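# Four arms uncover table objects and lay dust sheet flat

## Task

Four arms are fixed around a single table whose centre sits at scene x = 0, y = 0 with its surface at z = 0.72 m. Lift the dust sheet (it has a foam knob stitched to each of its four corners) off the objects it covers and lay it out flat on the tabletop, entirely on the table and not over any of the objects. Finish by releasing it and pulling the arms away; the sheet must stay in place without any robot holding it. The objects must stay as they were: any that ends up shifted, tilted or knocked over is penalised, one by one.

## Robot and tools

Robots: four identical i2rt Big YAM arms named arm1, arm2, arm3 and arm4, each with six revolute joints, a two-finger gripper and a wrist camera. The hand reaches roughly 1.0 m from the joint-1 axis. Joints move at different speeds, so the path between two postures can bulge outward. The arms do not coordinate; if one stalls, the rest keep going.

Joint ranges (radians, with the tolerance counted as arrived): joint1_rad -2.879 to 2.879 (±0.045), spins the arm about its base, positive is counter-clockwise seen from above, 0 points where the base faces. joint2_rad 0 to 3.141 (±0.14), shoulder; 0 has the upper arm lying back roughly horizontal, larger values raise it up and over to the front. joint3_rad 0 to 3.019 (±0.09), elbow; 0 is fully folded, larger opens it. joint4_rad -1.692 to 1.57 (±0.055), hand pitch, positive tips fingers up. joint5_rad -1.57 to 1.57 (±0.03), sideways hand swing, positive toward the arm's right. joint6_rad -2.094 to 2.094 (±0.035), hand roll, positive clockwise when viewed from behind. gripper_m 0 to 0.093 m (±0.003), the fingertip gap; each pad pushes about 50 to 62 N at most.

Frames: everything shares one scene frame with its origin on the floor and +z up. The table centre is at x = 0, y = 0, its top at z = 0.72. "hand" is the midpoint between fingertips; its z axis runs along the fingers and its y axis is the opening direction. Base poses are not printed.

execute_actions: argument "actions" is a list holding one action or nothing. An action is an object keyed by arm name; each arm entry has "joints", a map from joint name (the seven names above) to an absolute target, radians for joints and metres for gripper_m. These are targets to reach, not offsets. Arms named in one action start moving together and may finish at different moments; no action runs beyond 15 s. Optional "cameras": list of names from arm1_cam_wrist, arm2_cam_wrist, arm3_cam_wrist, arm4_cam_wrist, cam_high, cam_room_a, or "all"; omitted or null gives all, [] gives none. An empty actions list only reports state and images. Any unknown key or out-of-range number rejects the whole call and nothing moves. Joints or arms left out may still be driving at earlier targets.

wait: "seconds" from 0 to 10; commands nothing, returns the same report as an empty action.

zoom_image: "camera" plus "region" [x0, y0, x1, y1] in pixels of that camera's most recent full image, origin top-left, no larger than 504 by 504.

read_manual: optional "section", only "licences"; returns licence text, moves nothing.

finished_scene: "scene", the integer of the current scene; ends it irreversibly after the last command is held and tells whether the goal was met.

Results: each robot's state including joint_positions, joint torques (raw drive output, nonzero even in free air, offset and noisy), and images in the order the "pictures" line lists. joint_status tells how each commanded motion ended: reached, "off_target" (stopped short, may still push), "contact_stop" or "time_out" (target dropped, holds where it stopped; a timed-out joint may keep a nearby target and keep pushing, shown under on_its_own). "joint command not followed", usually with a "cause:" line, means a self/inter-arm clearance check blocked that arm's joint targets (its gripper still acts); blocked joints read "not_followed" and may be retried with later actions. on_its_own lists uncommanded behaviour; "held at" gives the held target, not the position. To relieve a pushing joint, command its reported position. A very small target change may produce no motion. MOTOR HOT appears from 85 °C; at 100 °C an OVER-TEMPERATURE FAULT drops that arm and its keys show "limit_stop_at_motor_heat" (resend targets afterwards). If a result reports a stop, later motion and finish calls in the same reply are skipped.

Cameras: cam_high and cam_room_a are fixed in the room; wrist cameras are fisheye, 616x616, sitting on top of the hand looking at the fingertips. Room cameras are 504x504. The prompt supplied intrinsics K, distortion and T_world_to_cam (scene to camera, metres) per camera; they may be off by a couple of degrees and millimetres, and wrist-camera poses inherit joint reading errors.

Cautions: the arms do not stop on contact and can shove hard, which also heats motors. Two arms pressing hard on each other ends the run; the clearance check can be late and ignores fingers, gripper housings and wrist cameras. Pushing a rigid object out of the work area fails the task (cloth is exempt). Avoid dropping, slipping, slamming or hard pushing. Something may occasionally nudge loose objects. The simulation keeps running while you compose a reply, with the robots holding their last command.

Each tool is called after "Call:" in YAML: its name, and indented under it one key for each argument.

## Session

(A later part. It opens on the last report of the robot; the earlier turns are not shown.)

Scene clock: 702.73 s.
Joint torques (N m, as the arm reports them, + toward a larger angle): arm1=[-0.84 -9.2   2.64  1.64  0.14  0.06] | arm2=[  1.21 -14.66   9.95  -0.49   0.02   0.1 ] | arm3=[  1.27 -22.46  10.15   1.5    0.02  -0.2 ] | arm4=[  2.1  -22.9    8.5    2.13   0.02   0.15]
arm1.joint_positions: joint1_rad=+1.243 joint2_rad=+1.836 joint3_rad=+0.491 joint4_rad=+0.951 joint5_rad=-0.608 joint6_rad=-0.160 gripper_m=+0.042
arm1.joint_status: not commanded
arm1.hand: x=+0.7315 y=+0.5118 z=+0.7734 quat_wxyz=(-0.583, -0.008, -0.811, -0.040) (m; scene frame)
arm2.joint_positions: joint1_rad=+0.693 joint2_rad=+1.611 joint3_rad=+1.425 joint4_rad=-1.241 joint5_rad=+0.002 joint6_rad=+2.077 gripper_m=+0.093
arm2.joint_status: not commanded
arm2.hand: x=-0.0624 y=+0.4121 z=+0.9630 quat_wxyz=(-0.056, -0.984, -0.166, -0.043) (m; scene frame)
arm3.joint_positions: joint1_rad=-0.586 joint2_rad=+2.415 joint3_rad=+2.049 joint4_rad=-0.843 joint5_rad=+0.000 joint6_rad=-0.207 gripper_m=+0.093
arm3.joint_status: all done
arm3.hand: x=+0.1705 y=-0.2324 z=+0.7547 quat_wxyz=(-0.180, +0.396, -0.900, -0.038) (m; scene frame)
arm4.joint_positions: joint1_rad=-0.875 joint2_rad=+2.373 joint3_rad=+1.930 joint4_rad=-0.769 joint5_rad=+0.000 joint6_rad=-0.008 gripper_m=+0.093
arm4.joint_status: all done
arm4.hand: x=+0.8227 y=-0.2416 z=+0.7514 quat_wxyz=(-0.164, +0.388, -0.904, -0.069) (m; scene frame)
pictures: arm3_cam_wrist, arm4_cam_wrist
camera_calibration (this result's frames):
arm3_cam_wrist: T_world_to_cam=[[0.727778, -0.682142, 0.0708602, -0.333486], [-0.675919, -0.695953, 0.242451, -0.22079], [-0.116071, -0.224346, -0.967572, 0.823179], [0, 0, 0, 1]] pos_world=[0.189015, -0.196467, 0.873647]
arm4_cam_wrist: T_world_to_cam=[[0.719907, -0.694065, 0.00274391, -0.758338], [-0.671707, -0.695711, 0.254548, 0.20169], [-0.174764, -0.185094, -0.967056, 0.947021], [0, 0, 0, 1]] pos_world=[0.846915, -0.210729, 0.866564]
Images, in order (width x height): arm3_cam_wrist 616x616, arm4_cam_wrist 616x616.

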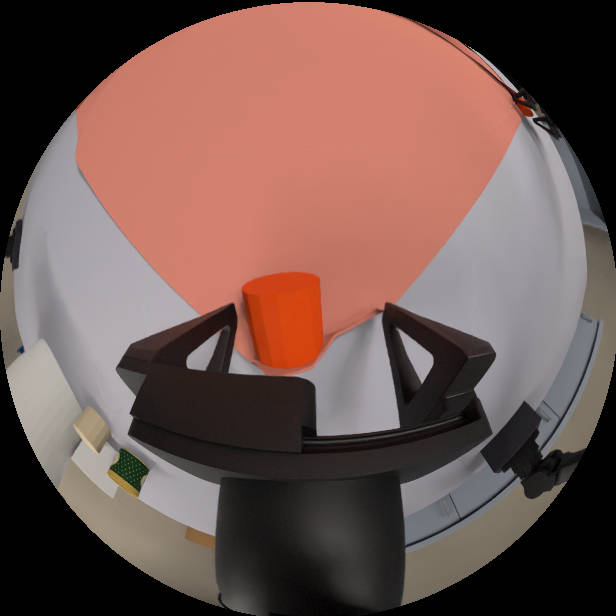

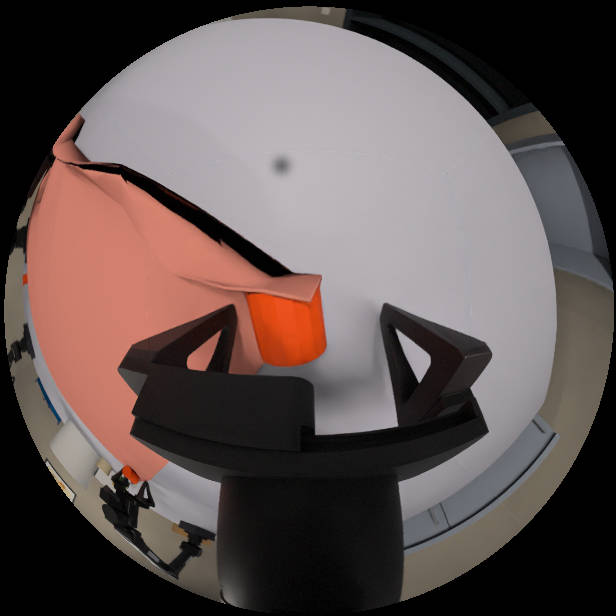

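Call:
execute_actions:
  actions:
    - {"arm3":{"joints":{"joint1_rad":-0.565,"gripper_m":0.02}},"arm4":{"joints":{"joint1_rad":-0.855,"gripper_m":0.02}}}
  cameras: ["arm3_cam_wrist","arm4_cam_wrist"]

Call:
execute_actions:
  actions:
    - {"arm1":{"joints":{"joint1_rad":1.40,"joint2_rad":1.61,"joint3_rad":0.444,"joint4_rad":0.76,"joint5_rad":0,"joint6_rad":0}},"arm3":{"joints":{"joint1_rad":-0.617,"joint2_rad":2.07,"joint3_rad":1.61,"joint4_rad":-0.72}},"arm4":{"joints":{"joint1_rad":-0.888,"joint2_rad":2.17,"joint3_rad":1.775,"joint4_rad":-0.994,"joint6_rad":0.45}}}
  cameras: ["cam_high"]

Call:
execute_actions:
  actions:
    - {"arm1":{"joints":{"joint1_rad":1.544,"joint2_rad":1.75,"joint3_rad":0.53,"joint4_rad":0.83,"joint5_rad":0.6,"joint6_rad":0.15}},"arm3":{"joints":{"joint1_rad":-0.664,"joint2_rad":1.884,"joint3_rad":0.815,"joint4_rad":0.575,"joint6_rad":0}},"arm4":{"joints":{"joint1_rad":-0.917,"joint2_rad":2.08,"joint3_rad":1.56,"joint4_rad":-1.047,"joint6_rad":0.9}}}

Scene clock: 731.20 s.
Joint torques (N m, as the arm reports them, + toward a larger angle): arm1=[-0.03 -9.03  2.57  1.51  0.12  0.08] | arm2=[  1.34 -15.17   9.85  -0.4    0.     0.09] | arm3=[  1.54 -21.75  10.27   1.51  -0.13  -0.21] | arm4=[  1.49 -22.39   8.47   2.11   0.05   0.15]
arm1.joint_positions: joint1_rad=+1.243 joint2_rad=+1.836 joint3_rad=+0.491 joint4_rad=+0.951 joint5_rad=-0.607 joint6_rad=-0.160 gripper_m=+0.041
arm1.joint_status: not commanded
arm1.hand: x=+0.7315 y=+0.5116 z=+0.7734 quat_wxyz=(-0.583, -0.009, -0.811, -0.040) (m; scene frame)
arm2.joint_positions: joint1_rad=+0.693 joint2_rad=+1.611 joint3_rad=+1.425 joint4_rad=-1.241 joint5_rad=+0.002 joint6_rad=+2.077 gripper_m=+0.093
arm2.joint_status: not commanded
arm2.hand: x=-0.0624 y=+0.4121 z=+0.9630 quat_wxyz=(-0.056, -0.984, -0.166, -0.043) (m; scene frame)
arm3.joint_positions: joint1_rad=-0.575 joint2_rad=+2.414 joint3_rad=+2.049 joint4_rad=-0.841 joint5_rad=+0.003 joint6_rad=-0.208 gripper_m=+0.038
arm3.joint_status: gripper_m off_target (ended at +0.038, target +0.020); the others done
arm3.hand: x=+0.1663 y=-0.2257 z=+0.7554 quat_wxyz=(-0.182, +0.401, -0.897, -0.038) (m; scene frame)
arm4.joint_positions: joint1_rad=-0.857 joint2_rad=+2.373 joint3_rad=+1.930 joint4_rad=-0.769 joint5_rad=-0.001 joint6_rad=-0.007 gripper_m=+0.040
arm4.joint_status: gripper_m off_target (ended at +0.040, target +0.020); the others done
arm4.hand: x=+0.8126 y=-0.2319 z=+0.7514 quat_wxyz=(-0.163, +0.396, -0.901, -0.071) (m; scene frame)
pictures: arm3_cam_wrist, arm4_cam_wrist
camera_calibration (this result's frames):
arm3_cam_wrist: T_world_to_cam=[[0.734459, -0.674549, 0.074523, -0.32802], [-0.669707, -0.702622, 0.240449, -0.220134], [-0.109833, -0.226508, -0.967797, 0.823592], [0, 0, 0, 1]] pos_world=[0.18395, -0.189387, 0.874446]
arm4_cam_wrist: T_world_to_cam=[[0.732175, -0.681113, 0.00188749, -0.750674], [-0.659031, -0.707732, 0.254547, 0.188496], [-0.17204, -0.187617, -0.967059, 0.944237], [0, 0, 0, 1]] pos_world=[0.836296, -0.200735, 0.866568]
Images, in order (width x height): arm3_cam_wrist 616x616, arm4_cam_wrist 616x616.

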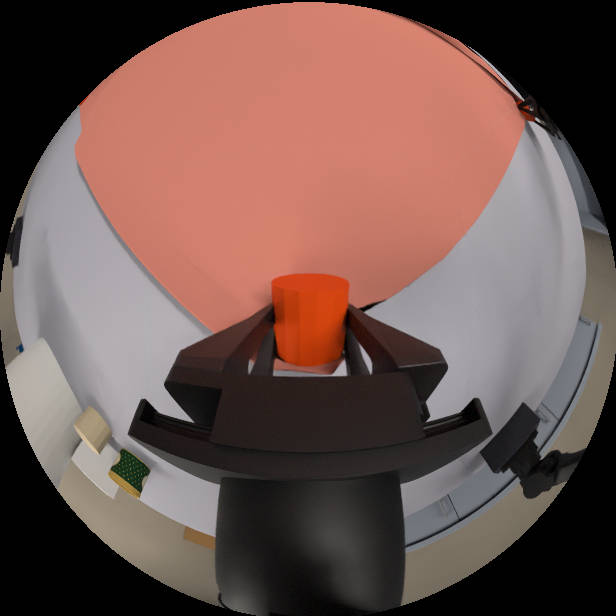

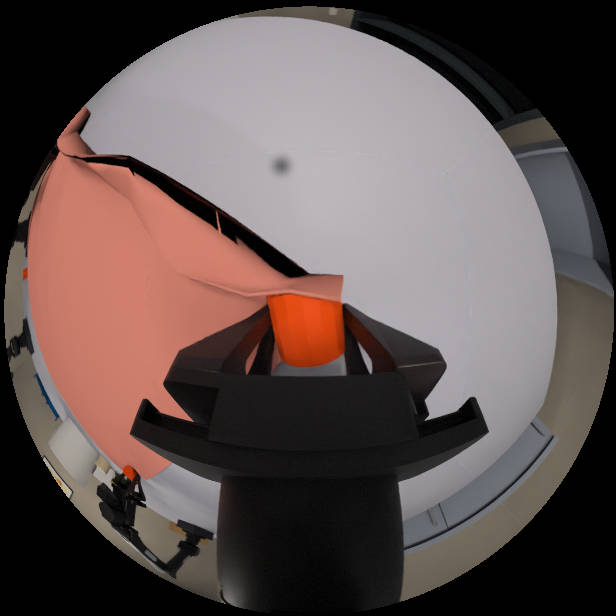

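Scene clock: 732.67 s.
Joint torques (N m, as the arm reports them, + toward a larger angle): arm1=[  0.82 -10.2    4.68   1.34  -0.38   0.13] | arm2=[  0.88 -14.86   9.85  -0.41   0.     0.15] | arm3=[  0.56 -18.31   8.72   0.67   0.05  -0.2 ] | arm4=[  0.8  -20.56   7.61   0.71   0.16   0.15]
arm1.joint_positions: joint1_rad=+1.376 joint2_rad=+1.607 joint3_rad=+0.450 joint4_rad=+0.768 joint5_rad=+0.011 joint6_rad=-0.014 gripper_m=+0.041
arm1.joint_status: all done
arm1.hand: x=+0.7198 y=+0.4762 z=+0.8136 quat_wxyz=(-0.539, -0.186, -0.811, +0.132) (m; scene frame)
arm2.joint_positions: joint1_rad=+0.693 joint2_rad=+1.611 joint3_rad=+1.425 joint4_rad=-1.241 joint5_rad=+0.002 joint6_rad=+2.077 gripper_m=+0.093
arm2.joint_status: not commanded
arm2.hand: x=-0.0624 y=+0.4121 z=+0.9630 quat_wxyz=(-0.056, -0.984, -0.166, -0.043) (m; scene frame)
arm3.joint_positions: joint1_rad=-0.609 joint2_rad=+2.059 joint3_rad=+1.625 joint4_rad=-0.710 joint5_rad=-0.001 joint6_rad=-0.208 gripper_m=+0.038
arm3.joint_status: all done
arm3.hand: x=+0.1094 y=-0.2960 z=+0.8385 quat_wxyz=(-0.212, +0.383, -0.898, -0.043) (m; scene frame)
arm4.joint_positions: joint1_rad=-0.877 joint2_rad=+2.172 joint3_rad=+1.781 joint4_rad=-0.983 joint5_rad=-0.003 joint6_rad=+0.440 gripper_m=+0.040
arm4.joint_status: all done
arm4.hand: x=+0.7682 y=-0.2995 z=+0.8184 quat_wxyz=(-0.079, +0.178, -0.979, -0.058) (m; scene frame)
pictures: cam_high
Images, in order (width x height): cam_high 504x504.

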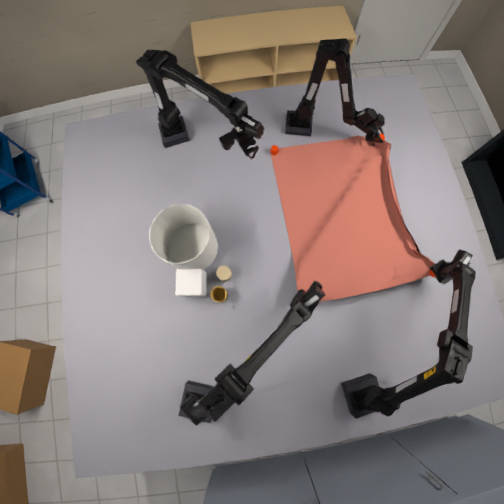

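Scene clock: 735.30 s.
Joint torques (N m, as the arm reports them, + toward a larger angle): arm1=[ 2.72 -9.66  5.89  1.94 -0.84  0.17] | arm2=[  1.35 -15.13  10.03  -0.28   0.03   0.15] | arm3=[  0.34 -13.04   4.53   2.14   0.17   0.01] | arm4=[  0.42 -20.11   6.61   0.26   0.5    0.18]
arm1.joint_positions: joint1_rad=+1.498 joint2_rad=+1.732 joint3_rad=+0.508 joint4_rad=+0.816 joint5_rad=+0.629 joint6_rad=+0.131 gripper_m=+0.041
arm1.joint_status: joint1_rad time_out (moved +0.122 of +0.168); the others done
arm1.on_its_own: joint1_rad reads +1.498 and still pushes toward +1.544 since a time_out
arm1.hand: x=+0.7014 y=+0.4400 z=+0.7998 quat_wxyz=(-0.492, -0.350, -0.735, +0.308) (m; scene frame)
arm2.joint_positions: joint1_rad=+0.693 joint2_rad=+1.611 joint3_rad=+1.425 joint4_rad=-1.241 joint5_rad=+0.002 joint6_rad=+2.077 gripper_m=+0.093
arm2.joint_status: not commanded
arm2.hand: x=-0.0624 y=+0.4121 z=+0.9630 quat_wxyz=(-0.056, -0.984, -0.166, -0.043) (m; scene frame)
arm3.joint_positions: joint1_rad=-0.655 joint2_rad=+1.878 joint3_rad=+0.842 joint4_rad=+0.571 joint5_rad=-0.003 joint6_rad=-0.009 gripper_m=+0.038
arm3.joint_status: all done
arm3.hand: x=+0.0486 y=-0.3717 z=+0.8203 quat_wxyz=(-0.509, +0.236, -0.815, -0.144) (m; scene frame)
arm4.joint_positions: joint1_rad=-0.899 joint2_rad=+2.100 joint3_rad=+1.568 joint4_rad=-1.035 joint5_rad=-0.012 joint6_rad=+0.890 gripper_m=+0.040
arm4.joint_status: all done
arm4.hand: x=+0.7127 y=-0.3731 z=+0.7842 quat_wxyz=(+0.003, -0.056, -0.998, -0.006) (m; scene frame)
pictures: arm1_cam_wrist, arm2_cam_wrist, arm3_cam_wrist, arm4_cam_wrist, cam_high, cam_room_a
camera_calibration (this result's frames):
arm1_cam_wrist: T_world_to_cam=[[-0.810126, -0.574892, 0.114872, 0.730451], [-0.529561, 0.633531, -0.564096, 0.550827], [0.251519, -0.51782, -0.81768, 0.829795], [0, 0, 0, 1]] pos_world=[0.674744, 0.500649, 0.905317]
arm2_cam_wrist: T_world_to_cam=[[-0.2975, 0.944724, -0.137808, -0.268358], [0.706285, 0.314901, 0.634033, -0.697063], [0.642382, 0.0912935, -0.760928, 0.863494], [0, 0, 0, 1]] pos_world=[-0.142203, 0.394199, 1.06204]
arm3_cam_wrist: T_world_to_cam=[[0.533785, -0.845607, 0.00477164, -0.341569], [-0.73876, -0.46907, -0.48395, 0.267224], [0.411469, 0.2548, -0.875083, 0.91784], [0, 0, 0, 1]] pos_world=[0.00207547, -0.397353, 0.934139]
arm4_cam_wrist: T_world_to_cam=[[-0.11643, -0.993162, -0.00851495, -0.277273], [-0.807348, 0.0896463, 0.583226, 0.159857], [-0.578475, 0.0747795, -0.812265, 1.19855], [0, 0, 0, 1]] pos_world=[0.790111, -0.379335, 0.87795]
Images, in order (width x height): arm1_cam_wrist 616x616, arm2_cam_wrist 616x616, arm3_cam_wrist 616x616, arm4_cam_wrist 616x616, cam_high 504x504, cam_room_a 504x504.

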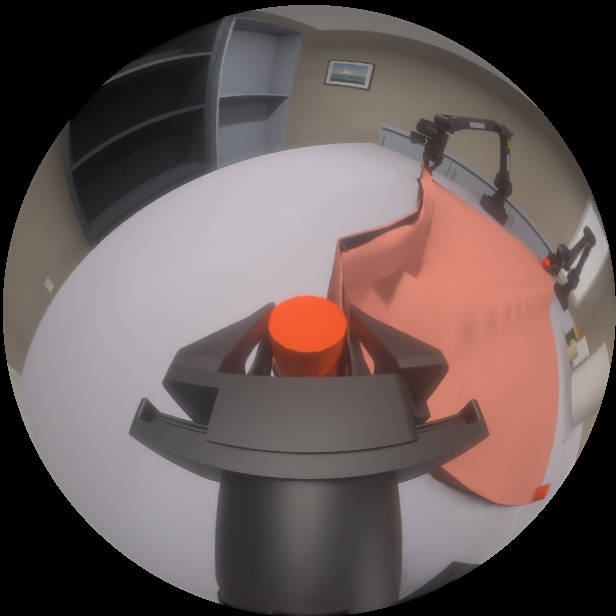

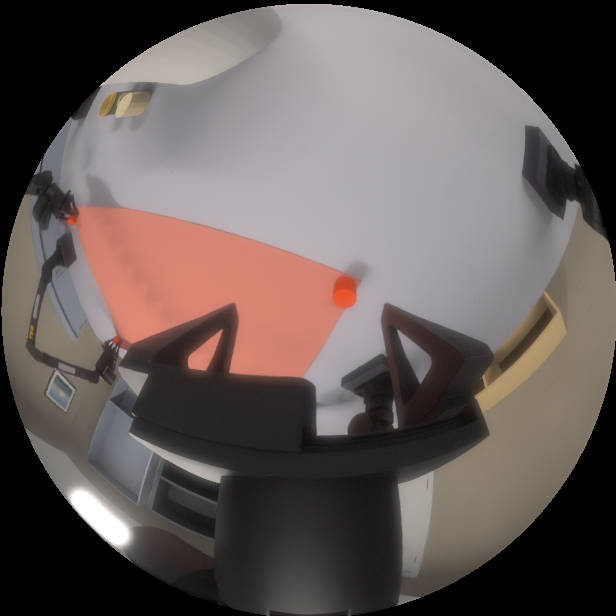

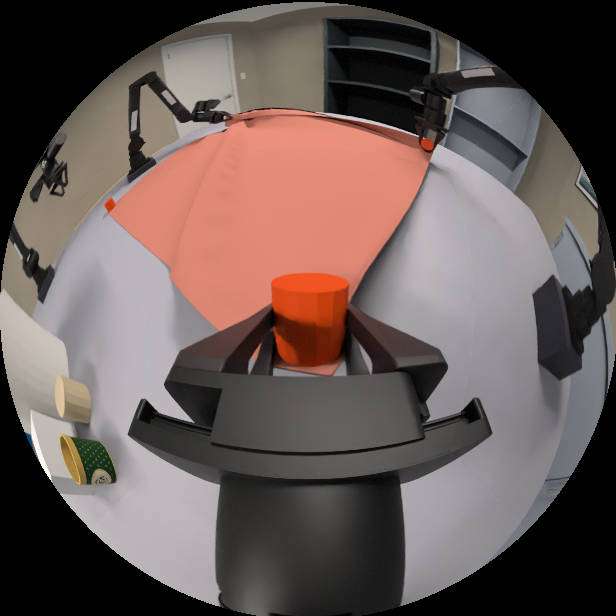

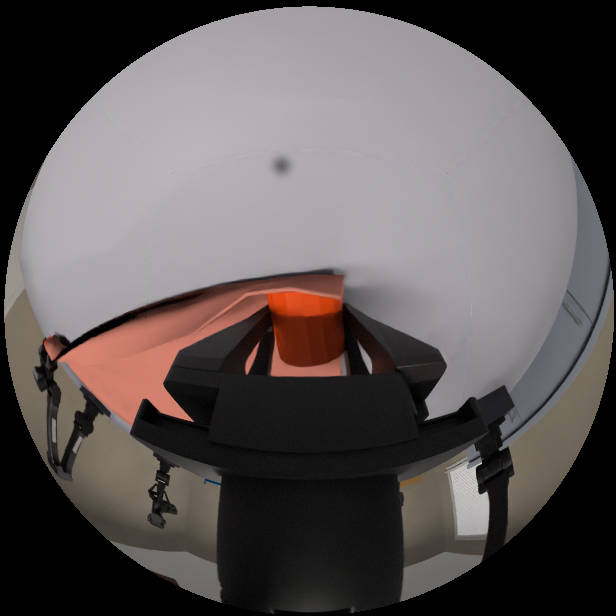

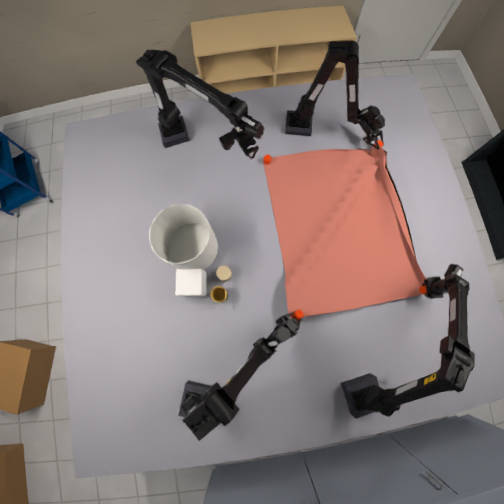

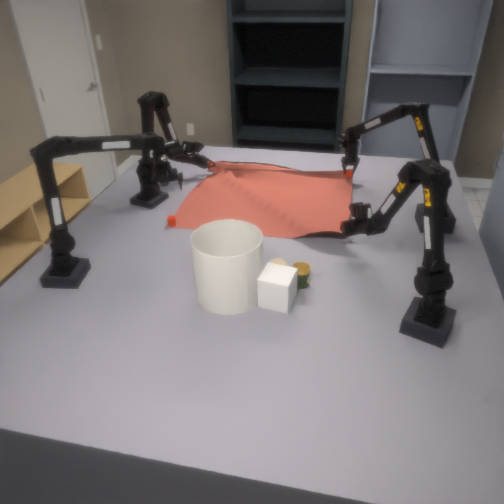

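Call:
execute_actions:
  actions:
    - {"arm1":{"joints":{"joint1_rad":1.66,"joint2_rad":2.04,"joint3_rad":0.70,"joint4_rad":0.95,"joint5_rad":1.2,"joint6_rad":0.37}},"arm3":{"joints":{"joint2_rad":2.30,"joint3_rad":0.81,"joint4_rad":1.49}},"arm4":{"joints":{"joint1_rad":-0.9,"joint2_rad":2.165,"joint4_rad":-0.98}}}
  cameras: ["arm1_cam_wrist","arm3_cam_wrist","cam_high"]

Scene clock: 755.43 s.
Joint torques (N m, as the arm reports them, + toward a larger angle): arm1=[  2.28 -10.12   4.42   1.08  -0.09   0.18] | arm2=[  1.1  -15.19   9.96  -0.56  -0.01   0.17] | arm3=[  0.31 -13.34   1.49   2.86   0.21  -0.02] | arm4=[  1.34 -16.37   6.34   1.06   0.35   0.19]
arm1.joint_positions: joint1_rad=+1.628 joint2_rad=+1.999 joint3_rad=+0.692 joint4_rad=+0.950 joint5_rad=+1.209 joint6_rad=+0.352 gripper_m=+0.041
arm1.joint_status: all done
arm1.hand: x=+0.7101 y=+0.4393 z=+0.7810 quat_wxyz=(-0.500, -0.498, -0.563, +0.430) (m; scene frame)
arm2.joint_positions: joint1_rad=+0.693 joint2_rad=+1.611 joint3_rad=+1.425 joint4_rad=-1.241 joint5_rad=+0.002 joint6_rad=+2.077 gripper_m=+0.093
arm2.joint_status: not commanded
arm2.hand: x=-0.0624 y=+0.4121 z=+0.9630 quat_wxyz=(-0.056, -0.984, -0.166, -0.043) (m; scene frame)
arm3.joint_positions: joint1_rad=-0.655 joint2_rad=+2.285 joint3_rad=+0.827 joint4_rad=+1.471 joint5_rad=-0.004 joint6_rad=-0.007 gripper_m=+0.038
arm3.joint_status: all done
arm3.hand: x=+0.0443 y=-0.3742 z=+0.7843 quat_wxyz=(-0.688, +0.194, -0.672, -0.194) (m; scene frame)
arm4.joint_positions: joint1_rad=-0.891 joint2_rad=+2.141 joint3_rad=+1.568 joint4_rad=-0.988 joint5_rad=-0.008 joint6_rad=+0.890 gripper_m=+0.040
arm4.joint_status: all done
arm4.hand: x=+0.7134 y=-0.3670 z=+0.7601 quat_wxyz=(+0.000, -0.052, -0.999, -0.006) (m; scene frame)
pictures: arm1_cam_wrist, arm3_cam_wrist, cam_high
camera_calibration (this result's frames):
arm1_cam_wrist: T_world_to_cam=[[-0.989448, -0.14474, -0.00648977, 0.772456], [-0.0951844, 0.683148, -0.72405, 0.339928], [0.109233, -0.715793, -0.689717, 0.899933], [0, 0, 0, 1]] pos_world=[0.698359, 0.52375, 0.871837]
arm3_cam_wrist: T_world_to_cam=[[0.531223, -0.847203, 0.00708431, -0.343477], [-0.466296, -0.299343, -0.832443, 0.57028], [0.707369, 0.438909, -0.554066, 0.692789], [0, 0, 0, 1]] pos_world=[-0.0416747, -0.424357, 0.861009]
Images, in order (width x height): arm1_cam_wrist 616x616, arm3_cam_wrist 616x616, cam_high 504x504.

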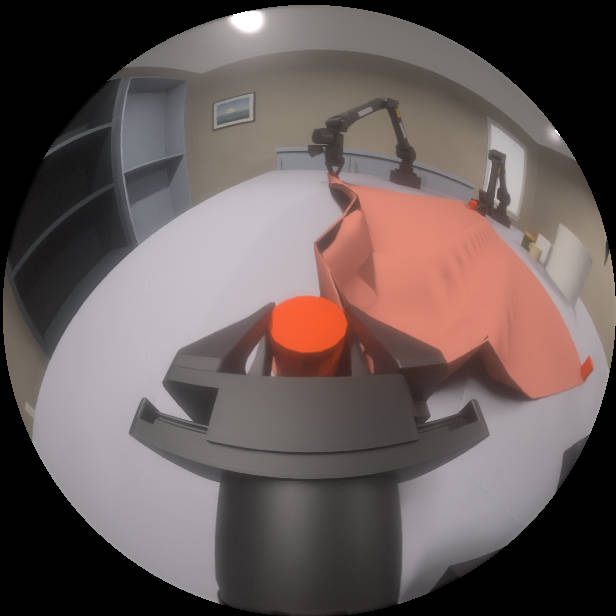

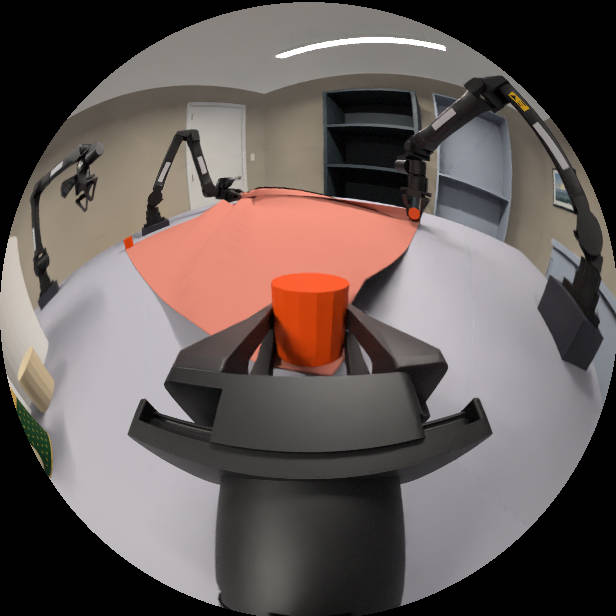

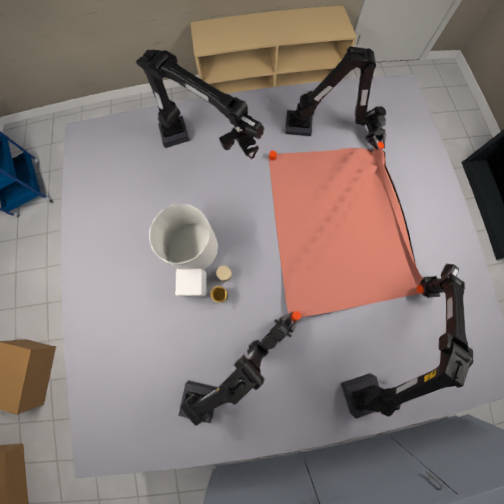

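Call:
execute_actions:
  actions:
    - {"arm1":{"joints":{"joint2_rad":2.085}},"arm3":{"joints":{"joint2_rad":2.34}}}
  cameras: []

Call:
execute_actions:
  actions:
    - {"arm1":{"joints":{"gripper_m":0.055}}}
  cameras: ["arm1_cam_wrist","cam_high"]

Scene clock: 761.40 s.
Joint torques (N m, as the arm reports them, + toward a larger angle): arm1=[ 1.65 -9.05  3.55  0.96 -0.56  0.14] | arm2=[  0.44 -15.25   9.93  -0.51  -0.02   0.13] | arm3=[  0.34 -13.15   1.16   2.76   0.21  -0.01] | arm4=[  1.19 -16.46   6.39   1.03   0.34   0.18]
arm1.joint_positions: joint1_rad=+1.628 joint2_rad=+2.021 joint3_rad=+0.698 joint4_rad=+0.959 joint5_rad=+1.223 joint6_rad=+0.352 gripper_m=+0.041
arm1.joint_status: all done
arm1.hand: x=+0.7085 y=+0.4388 z=+0.7741 quat_wxyz=(-0.496, -0.499, -0.561, +0.436) (m; scene frame)
arm2.joint_positions: joint1_rad=+0.693 joint2_rad=+1.611 joint3_rad=+1.425 joint4_rad=-1.241 joint5_rad=+0.002 joint6_rad=+2.077 gripper_m=+0.093
arm2.joint_status: not commanded
arm2.hand: x=-0.0624 y=+0.4121 z=+0.9630 quat_wxyz=(-0.056, -0.984, -0.166, -0.043) (m; scene frame)
arm3.joint_positions: joint1_rad=-0.655 joint2_rad=+2.322 joint3_rad=+0.827 joint4_rad=+1.474 joint5_rad=-0.004 joint6_rad=-0.007 gripper_m=+0.038
arm3.joint_status: all done
arm3.hand: x=+0.0399 y=-0.3769 z=+0.7635 quat_wxyz=(-0.676, +0.197, -0.683, -0.191) (m; scene frame)
arm4.joint_positions: joint1_rad=-0.891 joint2_rad=+2.141 joint3_rad=+1.568 joint4_rad=-0.988 joint5_rad=-0.008 joint6_rad=+0.890 gripper_m=+0.040
arm4.joint_status: not commanded
arm4.hand: x=+0.7134 y=-0.3670 z=+0.7601 quat_wxyz=(+0.000, -0.052, -0.999, -0.006) (m; scene frame)
pictures: none
No camera images: the call's "cameras" was empty. Leave "cameras" out to get every camera's image.

Scene clock: 762.17 s.
Joint torques (N m, as the arm reports them, + toward a larger angle): arm1=[ -0.77 -12.65   3.15   0.68   0.02  -0.02] | arm2=[  0.58 -14.35   9.93  -0.36   0.05   0.12] | arm3=[  0.5  -12.99   1.63   2.55   0.05  -0.01] | arm4=[  1.   -16.1    6.36   1.04   0.24   0.14]
arm1.joint_positions: joint1_rad=+1.654 joint2_rad=+2.061 joint3_rad=+0.698 joint4_rad=+0.960 joint5_rad=+1.207 joint6_rad=+0.371 gripper_m=+0.055
arm1.joint_status: all done
arm1.hand: x=+0.7129 y=+0.4515 z=+0.7556 quat_wxyz=(-0.495, -0.488, -0.578, +0.427) (m; scene frame)
arm2.joint_positions: joint1_rad=+0.693 joint2_rad=+1.611 joint3_rad=+1.425 joint4_rad=-1.241 joint5_rad=+0.002 joint6_rad=+2.077 gripper_m=+0.093
arm2.joint_status: not commanded
arm2.hand: x=-0.0624 y=+0.4121 z=+0.9630 quat_wxyz=(-0.056, -0.984, -0.166, -0.043) (m; scene frame)
arm3.joint_positions: joint1_rad=-0.658 joint2_rad=+2.322 joint3_rad=+0.821 joint4_rad=+1.477 joint5_rad=+0.000 joint6_rad=-0.007 gripper_m=+0.038
arm3.joint_status: not commanded
arm3.hand: x=+0.0391 y=-0.3798 z=+0.7627 quat_wxyz=(-0.676, +0.196, -0.685, -0.189) (m; scene frame)
arm4.joint_positions: joint1_rad=-0.892 joint2_rad=+2.141 joint3_rad=+1.568 joint4_rad=-0.988 joint5_rad=-0.005 joint6_rad=+0.893 gripper_m=+0.040
arm4.joint_status: not commanded
arm4.hand: x=+0.7141 y=-0.3677 z=+0.7601 quat_wxyz=(-0.001, -0.054, -0.999, -0.005) (m; scene frame)
pictures: arm1_cam_wrist, cam_high
camera_calibration (this result's frames):
arm1_cam_wrist: T_world_to_cam=[[-0.985248, -0.170192, 0.0179418, 0.766887], [-0.132013, 0.689111, -0.71253, 0.328393], [0.108903, -0.704387, -0.701412, 0.894773], [0, 0, 0, 1]] pos_world=[0.701482, 0.534485, 0.847835]
Images, in order (width x height): arm1_cam_wrist 616x616, cam_high 504x504.

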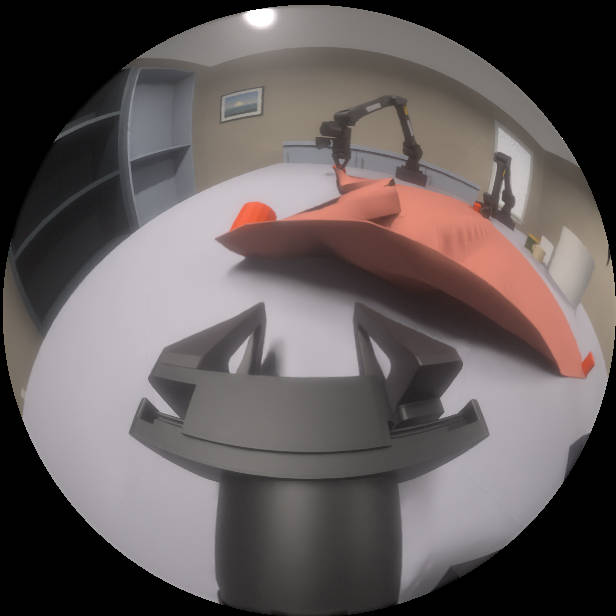

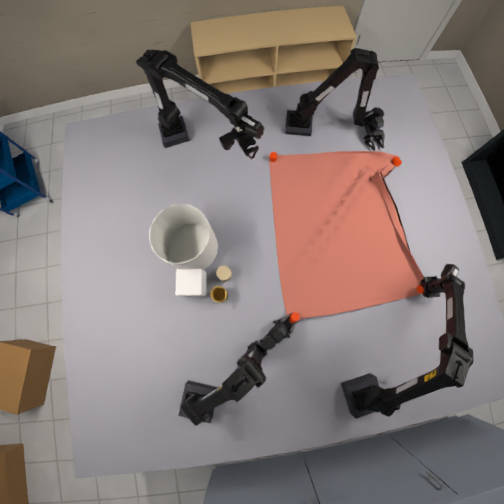

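Call:
execute_actions:
  actions:
    - {"arm1":{"joints":{"joint2_rad":1.65,"joint3_rad":1.1,"joint4_rad":0.3,"gripper_m":0.093}},"arm4":{"joints":{"gripper_m":0.093}}}
  cameras: ["arm4_cam_wrist"]

Call:
execute_actions:
  actions:
    - {"arm1":{"joints":{"joint1_rad":1.253,"joint2_rad":1.875,"joint3_rad":1.635,"joint4_rad":-1.32,"joint5_rad":0,"joint6_rad":0.4}},"arm4":{"joints":{"joint2_rad":2.03,"joint3_rad":1.64,"joint4_rad":-1.15}}}
  cameras: []

Call:
execute_actions:
  actions:
    - {"arm4":{"joints":{"joint6_rad":-2.08}}}
  cameras: ["arm1_cam_wrist","arm4_cam_wrist","cam_high"]

Scene clock: 778.40 s.
Joint torques (N m, as the arm reports them, + toward a larger angle): arm1=[ -1.66 -14.58   9.27   0.78   0.18  -0.1 ] | arm2=[  1.07 -14.76   9.9   -0.4    0.     0.12] | arm3=[  0.54 -13.06   1.63   2.58   0.03  -0.01] | arm4=[  1.17 -16.69   6.42   1.05   0.14   0.15]
arm1.joint_positions: joint1_rad=+1.654 joint2_rad=+1.637 joint3_rad=+1.096 joint4_rad=+0.309 joint5_rad=+1.200 joint6_rad=+0.373 gripper_m=+0.093
arm1.joint_status: all done
arm1.hand: x=+0.8236 y=+0.4306 z=+1.0252 quat_wxyz=(-0.551, -0.514, -0.529, +0.390) (m; scene frame)
arm2.joint_positions: joint1_rad=+0.693 joint2_rad=+1.611 joint3_rad=+1.425 joint4_rad=-1.241 joint5_rad=+0.002 joint6_rad=+2.077 gripper_m=+0.093
arm2.joint_status: not commanded
arm2.hand: x=-0.0624 y=+0.4121 z=+0.9630 quat_wxyz=(-0.056, -0.984, -0.166, -0.043) (m; scene frame)
arm3.joint_positions: joint1_rad=-0.658 joint2_rad=+2.322 joint3_rad=+0.821 joint4_rad=+1.477 joint5_rad=+0.000 joint6_rad=-0.007 gripper_m=+0.038
arm3.joint_status: not commanded
arm3.hand: x=+0.0391 y=-0.3798 z=+0.7627 quat_wxyz=(-0.676, +0.196, -0.685, -0.189) (m; scene frame)
arm4.joint_positions: joint1_rad=-0.892 joint2_rad=+2.141 joint3_rad=+1.568 joint4_rad=-0.988 joint5_rad=-0.002 joint6_rad=+0.894 gripper_m=+0.093
arm4.joint_status: all done
arm4.hand: x=+0.7146 y=-0.3682 z=+0.7601 quat_wxyz=(-0.002, -0.054, -0.999, -0.004) (m; scene frame)
pictures: arm4_cam_wrist
camera_calibration (this result's frames):
arm4_cam_wrist: T_world_to_cam=[[-0.114143, -0.993446, -0.00596057, -0.276055], [-0.813759, 0.0900529, 0.574183, 0.18665], [-0.569883, 0.0703896, -0.818705, 1.1768], [0, 0, 0, 1]] pos_world=[0.791017, -0.373889, 0.854636]
Images, in order (width x height): arm4_cam_wrist 616x616.

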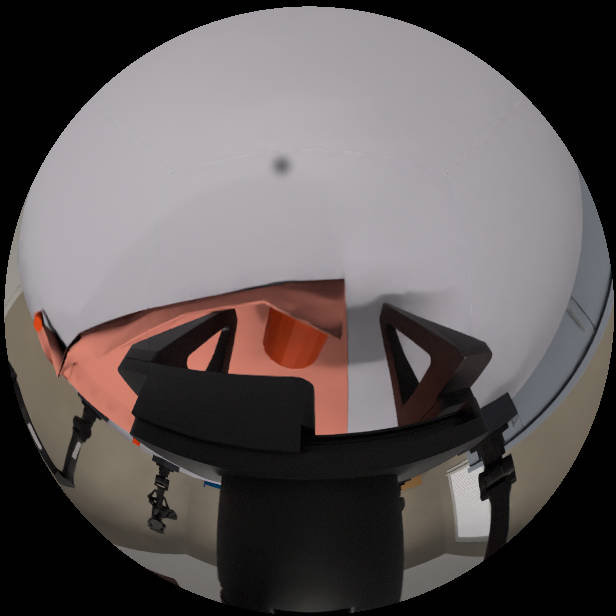

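Scene clock: 780.27 s.
Joint torques (N m, as the arm reports them, + toward a larger angle): arm1=[ -1.76 -17.86  11.68  -0.44  -0.03   0.04] | arm2=[  0.51 -14.84  10.1   -0.32   0.02   0.12] | arm3=[  0.52 -12.94   1.65   2.56   0.05  -0.01] | arm4=[  1.13 -18.58  10.59   0.13   0.14   0.15]
arm1.joint_positions: joint1_rad=+1.257 joint2_rad=+1.863 joint3_rad=+1.598 joint4_rad=-1.310 joint5_rad=+0.003 joint6_rad=+0.393 gripper_m=+0.093
arm1.joint_status: all done
arm1.hand: x=+0.7583 y=+0.3841 z=+0.8776 quat_wxyz=(+0.004, -0.465, -0.885, -0.001) (m; scene frame)
arm2.joint_positions: joint1_rad=+0.693 joint2_rad=+1.611 joint3_rad=+1.425 joint4_rad=-1.241 joint5_rad=+0.002 joint6_rad=+2.077 gripper_m=+0.093
arm2.joint_status: not commanded
arm2.hand: x=-0.0624 y=+0.4121 z=+0.9630 quat_wxyz=(-0.056, -0.984, -0.166, -0.043) (m; scene frame)
arm3.joint_positions: joint1_rad=-0.658 joint2_rad=+2.322 joint3_rad=+0.821 joint4_rad=+1.477 joint5_rad=+0.000 joint6_rad=-0.007 gripper_m=+0.038
arm3.joint_status: not commanded
arm3.hand: x=+0.0391 y=-0.3798 z=+0.7627 quat_wxyz=(-0.676, +0.196, -0.685, -0.189) (m; scene frame)
arm4.joint_positions: joint1_rad=-0.892 joint2_rad=+2.035 joint3_rad=+1.600 joint4_rad=-1.135 joint5_rad=-0.002 joint6_rad=+0.894 gripper_m=+0.093
arm4.joint_status: all done
arm4.hand: x=+0.7090 y=-0.3738 z=+0.8328 quat_wxyz=(+0.000, -0.054, -0.999, -0.001) (m; scene frame)
pictures: none
No camera images: the call's "cameras" was empty. Leave "cameras" out to get every camera's image.

Scene clock: 782.97 s.
Joint torques (N m, as the arm reports them, + toward a larger angle): arm1=[ -2.24 -17.4   11.7   -0.33  -0.05   0.01] | arm2=[  1.01 -14.96  10.11  -0.48   0.01   0.1 ] | arm3=[  0.4  -12.96   1.65   2.55   0.05  -0.01] | arm4=[  1.22 -18.26  10.52   0.08   0.01   0.04]
arm1.joint_positions: joint1_rad=+1.257 joint2_rad=+1.863 joint3_rad=+1.598 joint4_rad=-1.310 joint5_rad=+0.003 joint6_rad=+0.393 gripper_m=+0.093
arm1.joint_status: not commanded
arm1.hand: x=+0.7583 y=+0.3841 z=+0.8776 quat_wxyz=(+0.004, -0.465, -0.885, -0.001) (m; scene frame)
arm2.joint_positions: joint1_rad=+0.693 joint2_rad=+1.611 joint3_rad=+1.425 joint4_rad=-1.241 joint5_rad=+0.002 joint6_rad=+2.077 gripper_m=+0.093
arm2.joint_status: not commanded
arm2.hand: x=-0.0624 y=+0.4121 z=+0.9630 quat_wxyz=(-0.056, -0.984, -0.166, -0.043) (m; scene frame)
arm3.joint_positions: joint1_rad=-0.658 joint2_rad=+2.322 joint3_rad=+0.821 joint4_rad=+1.477 joint5_rad=+0.000 joint6_rad=-0.007 gripper_m=+0.038
arm3.joint_status: not commanded
arm3.hand: x=+0.0391 y=-0.3798 z=+0.7627 quat_wxyz=(-0.676, +0.196, -0.685, -0.189) (m; scene frame)
arm4.joint_positions: joint1_rad=-0.892 joint2_rad=+2.035 joint3_rad=+1.600 joint4_rad=-1.135 joint5_rad=-0.001 joint6_rad=-2.072 gripper_m=+0.093
arm4.joint_status: all done
arm4.hand: x=+0.7091 y=-0.3738 z=+0.8328 quat_wxyz=(-0.001, +0.990, -0.142, +0.000) (m; scene frame)
pictures: arm1_cam_wrist, arm4_cam_wrist, cam_high
camera_calibration (this result's frames):
arm1_cam_wrist: T_world_to_cam=[[-0.818661, -0.574228, -0.00754532, 0.84915], [-0.46432, 0.654121, 0.597104, -0.416152], [-0.337938, 0.492329, -0.802128, 0.895529], [0, 0, 0, 1]] pos_world=[0.804572, 0.318925, 0.973222]
arm4_cam_wrist: T_world_to_cam=[[0.286347, 0.958119, 0.0035102, 0.155874], [0.782184, -0.235879, 0.57667, -1.11467], [0.553347, -0.162383, -0.816969, 0.348633], [0, 0, 0, 1]] pos_world=[0.634327, -0.355662, 0.927072]
Images, in order (width x height): arm1_cam_wrist 616x616, arm4_cam_wrist 616x616, cam_high 504x504.

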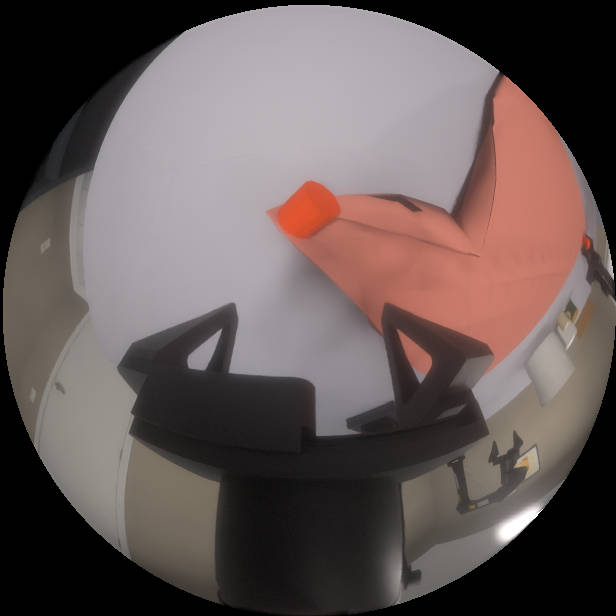

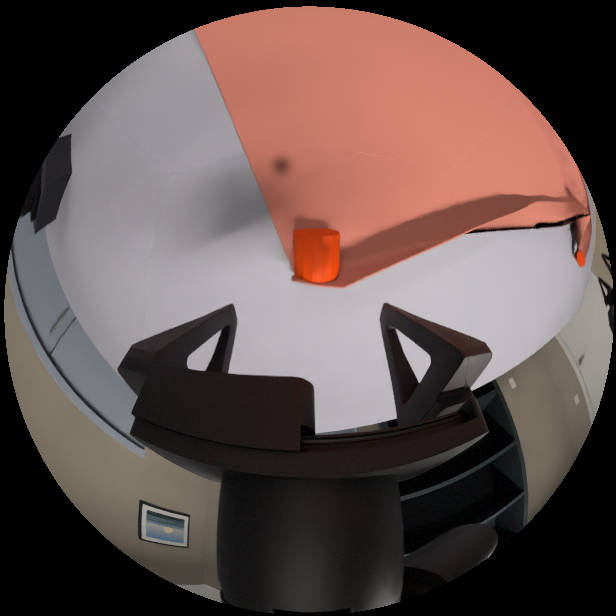

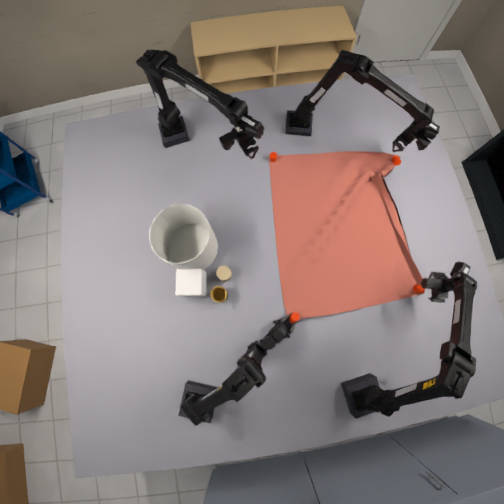

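Call:
execute_actions:
  actions:
    - {"arm1":{"joints":{"joint1_rad":1.235,"joint2_rad":2.065,"joint3_rad":1.65,"joint4_rad":-1.12,"joint6_rad":1.2}},"arm4":{"joints":{"joint1_rad":-0.872,"joint2_rad":2.14,"joint3_rad":1.54,"joint4_rad":-0.96}}}
  cameras: ["arm1_cam_wrist","arm4_cam_wrist"]

Scene clock: 798.60 s.
Joint torques (N m, as the arm reports them, + toward a larger angle): arm1=[ -2.34 -21.34  10.41   0.03   0.07   0.01] | arm2=[  1.41 -14.74   9.9   -0.48   0.     0.13] | arm3=[  0.49 -13.05   1.66   2.55   0.04  -0.01] | arm4=[  1.88 -18.1    6.7    1.21   0.     0.03]
arm1.joint_positions: joint1_rad=+1.241 joint2_rad=+2.071 joint3_rad=+1.620 joint4_rad=-1.129 joint5_rad=+0.002 joint6_rad=+1.192 gripper_m=+0.093
arm1.joint_status: all done
arm1.hand: x=+0.7872 y=+0.3543 z=+0.7674 quat_wxyz=(+0.007, -0.778, -0.628, +0.002) (m; scene frame)
arm2.joint_positions: joint1_rad=+0.693 joint2_rad=+1.611 joint3_rad=+1.425 joint4_rad=-1.241 joint5_rad=+0.002 joint6_rad=+2.077 gripper_m=+0.093
arm2.joint_status: not commanded
arm2.hand: x=-0.0624 y=+0.4121 z=+0.9630 quat_wxyz=(-0.056, -0.984, -0.166, -0.043) (m; scene frame)
arm3.joint_positions: joint1_rad=-0.658 joint2_rad=+2.322 joint3_rad=+0.821 joint4_rad=+1.477 joint5_rad=+0.000 joint6_rad=-0.007 gripper_m=+0.038
arm3.joint_status: not commanded
arm3.hand: x=+0.0391 y=-0.3798 z=+0.7627 quat_wxyz=(-0.676, +0.196, -0.685, -0.189) (m; scene frame)
arm4.joint_positions: joint1_rad=-0.876 joint2_rad=+2.137 joint3_rad=+1.541 joint4_rad=-0.974 joint5_rad=-0.001 joint6_rad=-2.072 gripper_m=+0.093
arm4.joint_status: all done
arm4.hand: x=+0.7017 y=-0.3670 z=+0.7539 quat_wxyz=(+0.000, +0.991, -0.133, -0.001) (m; scene frame)
pictures: arm1_cam_wrist, arm4_cam_wrist
camera_calibration (this result's frames):
arm1_cam_wrist: T_world_to_cam=[[-0.979522, 0.201319, 0.00264453, 0.698901], [0.163275, 0.786597, 0.595488, -0.857275], [0.117803, 0.583726, -0.80336, 0.441369], [0, 0, 0, 1]] pos_world=[0.772566, 0.27599, 0.863227]
arm4_cam_wrist: T_world_to_cam=[[0.269493, 0.962998, 0.00284414, 0.165811], [0.786511, -0.221806, 0.57637, -1.05944], [0.555675, -0.153091, -0.817184, 0.291295], [0, 0, 0, 1]] pos_world=[0.626714, -0.350072, 0.848203]
Images, in order (width x height): arm1_cam_wrist 616x616, arm4_cam_wrist 616x616.

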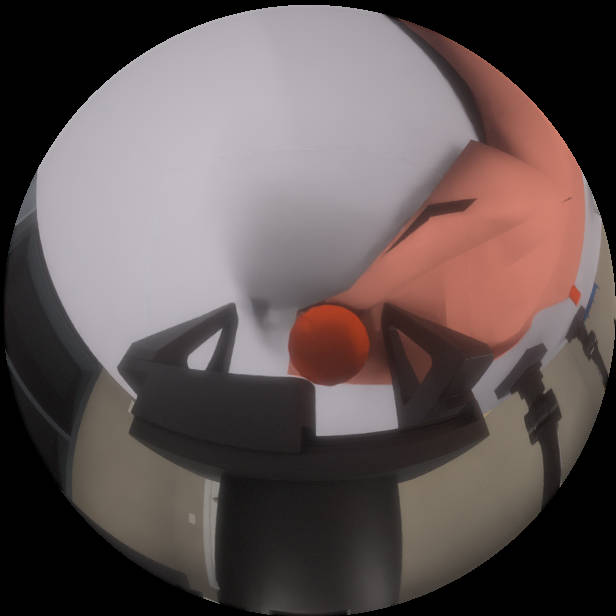

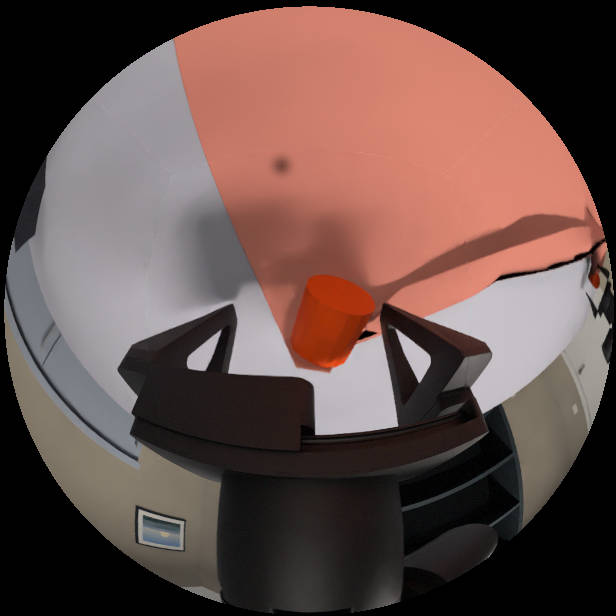

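Call:
execute_actions:
  actions:
    - {"arm1":{"joints":{"joint1_rad":1.27,"joint2_rad":2.10,"joint4_rad":-1.2}},"arm4":{"joints":{"joint6_rad":-1.8,"gripper_m":0.02}}}
  cameras: ["arm1_cam_wrist","arm4_cam_wrist"]

Scene clock: 808.50 s.
Joint torques (N m, as the arm reports them, + toward a larger angle): arm1=[ -0.02 -18.93  10.08  -0.54   0.05   0.03] | arm2=[  0.62 -15.15   9.98  -0.46  -0.03   0.14] | arm3=[  0.59 -13.05   1.65   2.56   0.05  -0.01] | arm4=[  1.83 -18.02   6.72   1.04  -0.02   0.19]
arm1.joint_positions: joint1_rad=+1.267 joint2_rad=+2.071 joint3_rad=+1.620 joint4_rad=-1.191 joint5_rad=+0.002 joint6_rad=+1.192 gripper_m=+0.093
arm1.joint_status: all done
arm1.hand: x=+0.7830 y=+0.3753 z=+0.7682 quat_wxyz=(+0.036, -0.769, -0.638, +0.011) (m; scene frame)
arm2.joint_positions: joint1_rad=+0.693 joint2_rad=+1.611 joint3_rad=+1.425 joint4_rad=-1.241 joint5_rad=+0.002 joint6_rad=+2.077 gripper_m=+0.093
arm2.joint_status: not commanded
arm2.hand: x=-0.0624 y=+0.4121 z=+0.9630 quat_wxyz=(-0.056, -0.984, -0.166, -0.043) (m; scene frame)
arm3.joint_positions: joint1_rad=-0.658 joint2_rad=+2.322 joint3_rad=+0.821 joint4_rad=+1.477 joint5_rad=+0.000 joint6_rad=-0.007 gripper_m=+0.038
arm3.joint_status: not commanded
arm3.hand: x=+0.0391 y=-0.3798 z=+0.7627 quat_wxyz=(-0.676, +0.196, -0.685, -0.189) (m; scene frame)
arm4.joint_positions: joint1_rad=-0.876 joint2_rad=+2.137 joint3_rad=+1.541 joint4_rad=-0.972 joint5_rad=-0.001 joint6_rad=-1.813 gripper_m=+0.042
arm4.joint_status: gripper_m off_target (ended at +0.042, target +0.020); the others done
arm4.hand: x=+0.7021 y=-0.3667 z=+0.7539 quat_wxyz=(-0.001, +0.965, -0.260, +0.000) (m; scene frame)
pictures: arm1_cam_wrist, arm4_cam_wrist
camera_calibration (this result's frames):
arm1_cam_wrist: T_world_to_cam=[[-0.982666, 0.175749, 0.0589841, 0.659352], [0.174616, 0.770643, 0.612878, -0.889764], [0.0622569, 0.612554, -0.787973, 0.451075], [0, 0, 0, 1]] pos_world=[0.775208, 0.293501, 0.86186]
arm4_cam_wrist: T_world_to_cam=[[0.507486, 0.861649, 0.00433336, -0.0399672], [0.702717, -0.416779, 0.576614, -1.07247], [0.498645, -0.289578, -0.817005, 0.281025], [0, 0, 0, 1]] pos_world=[0.633795, -0.331167, 0.848174]
Images, in order (width x height): arm1_cam_wrist 616x616, arm4_cam_wrist 616x616.

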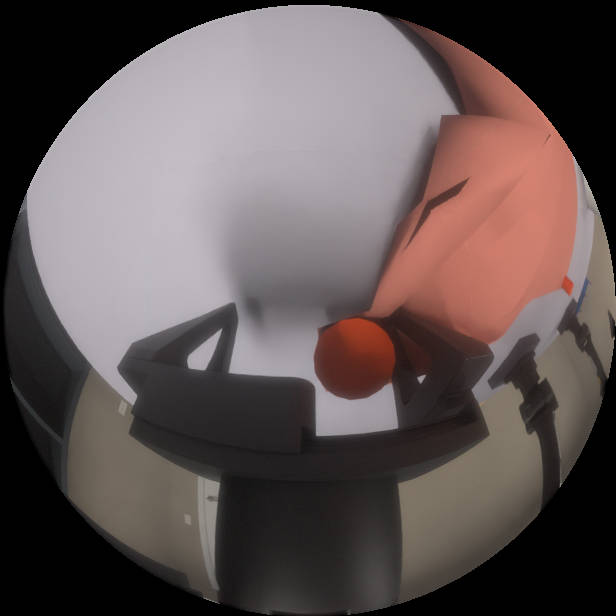

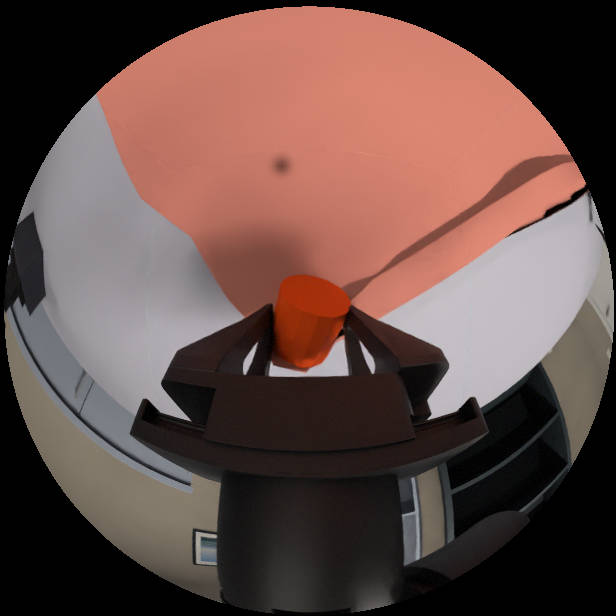

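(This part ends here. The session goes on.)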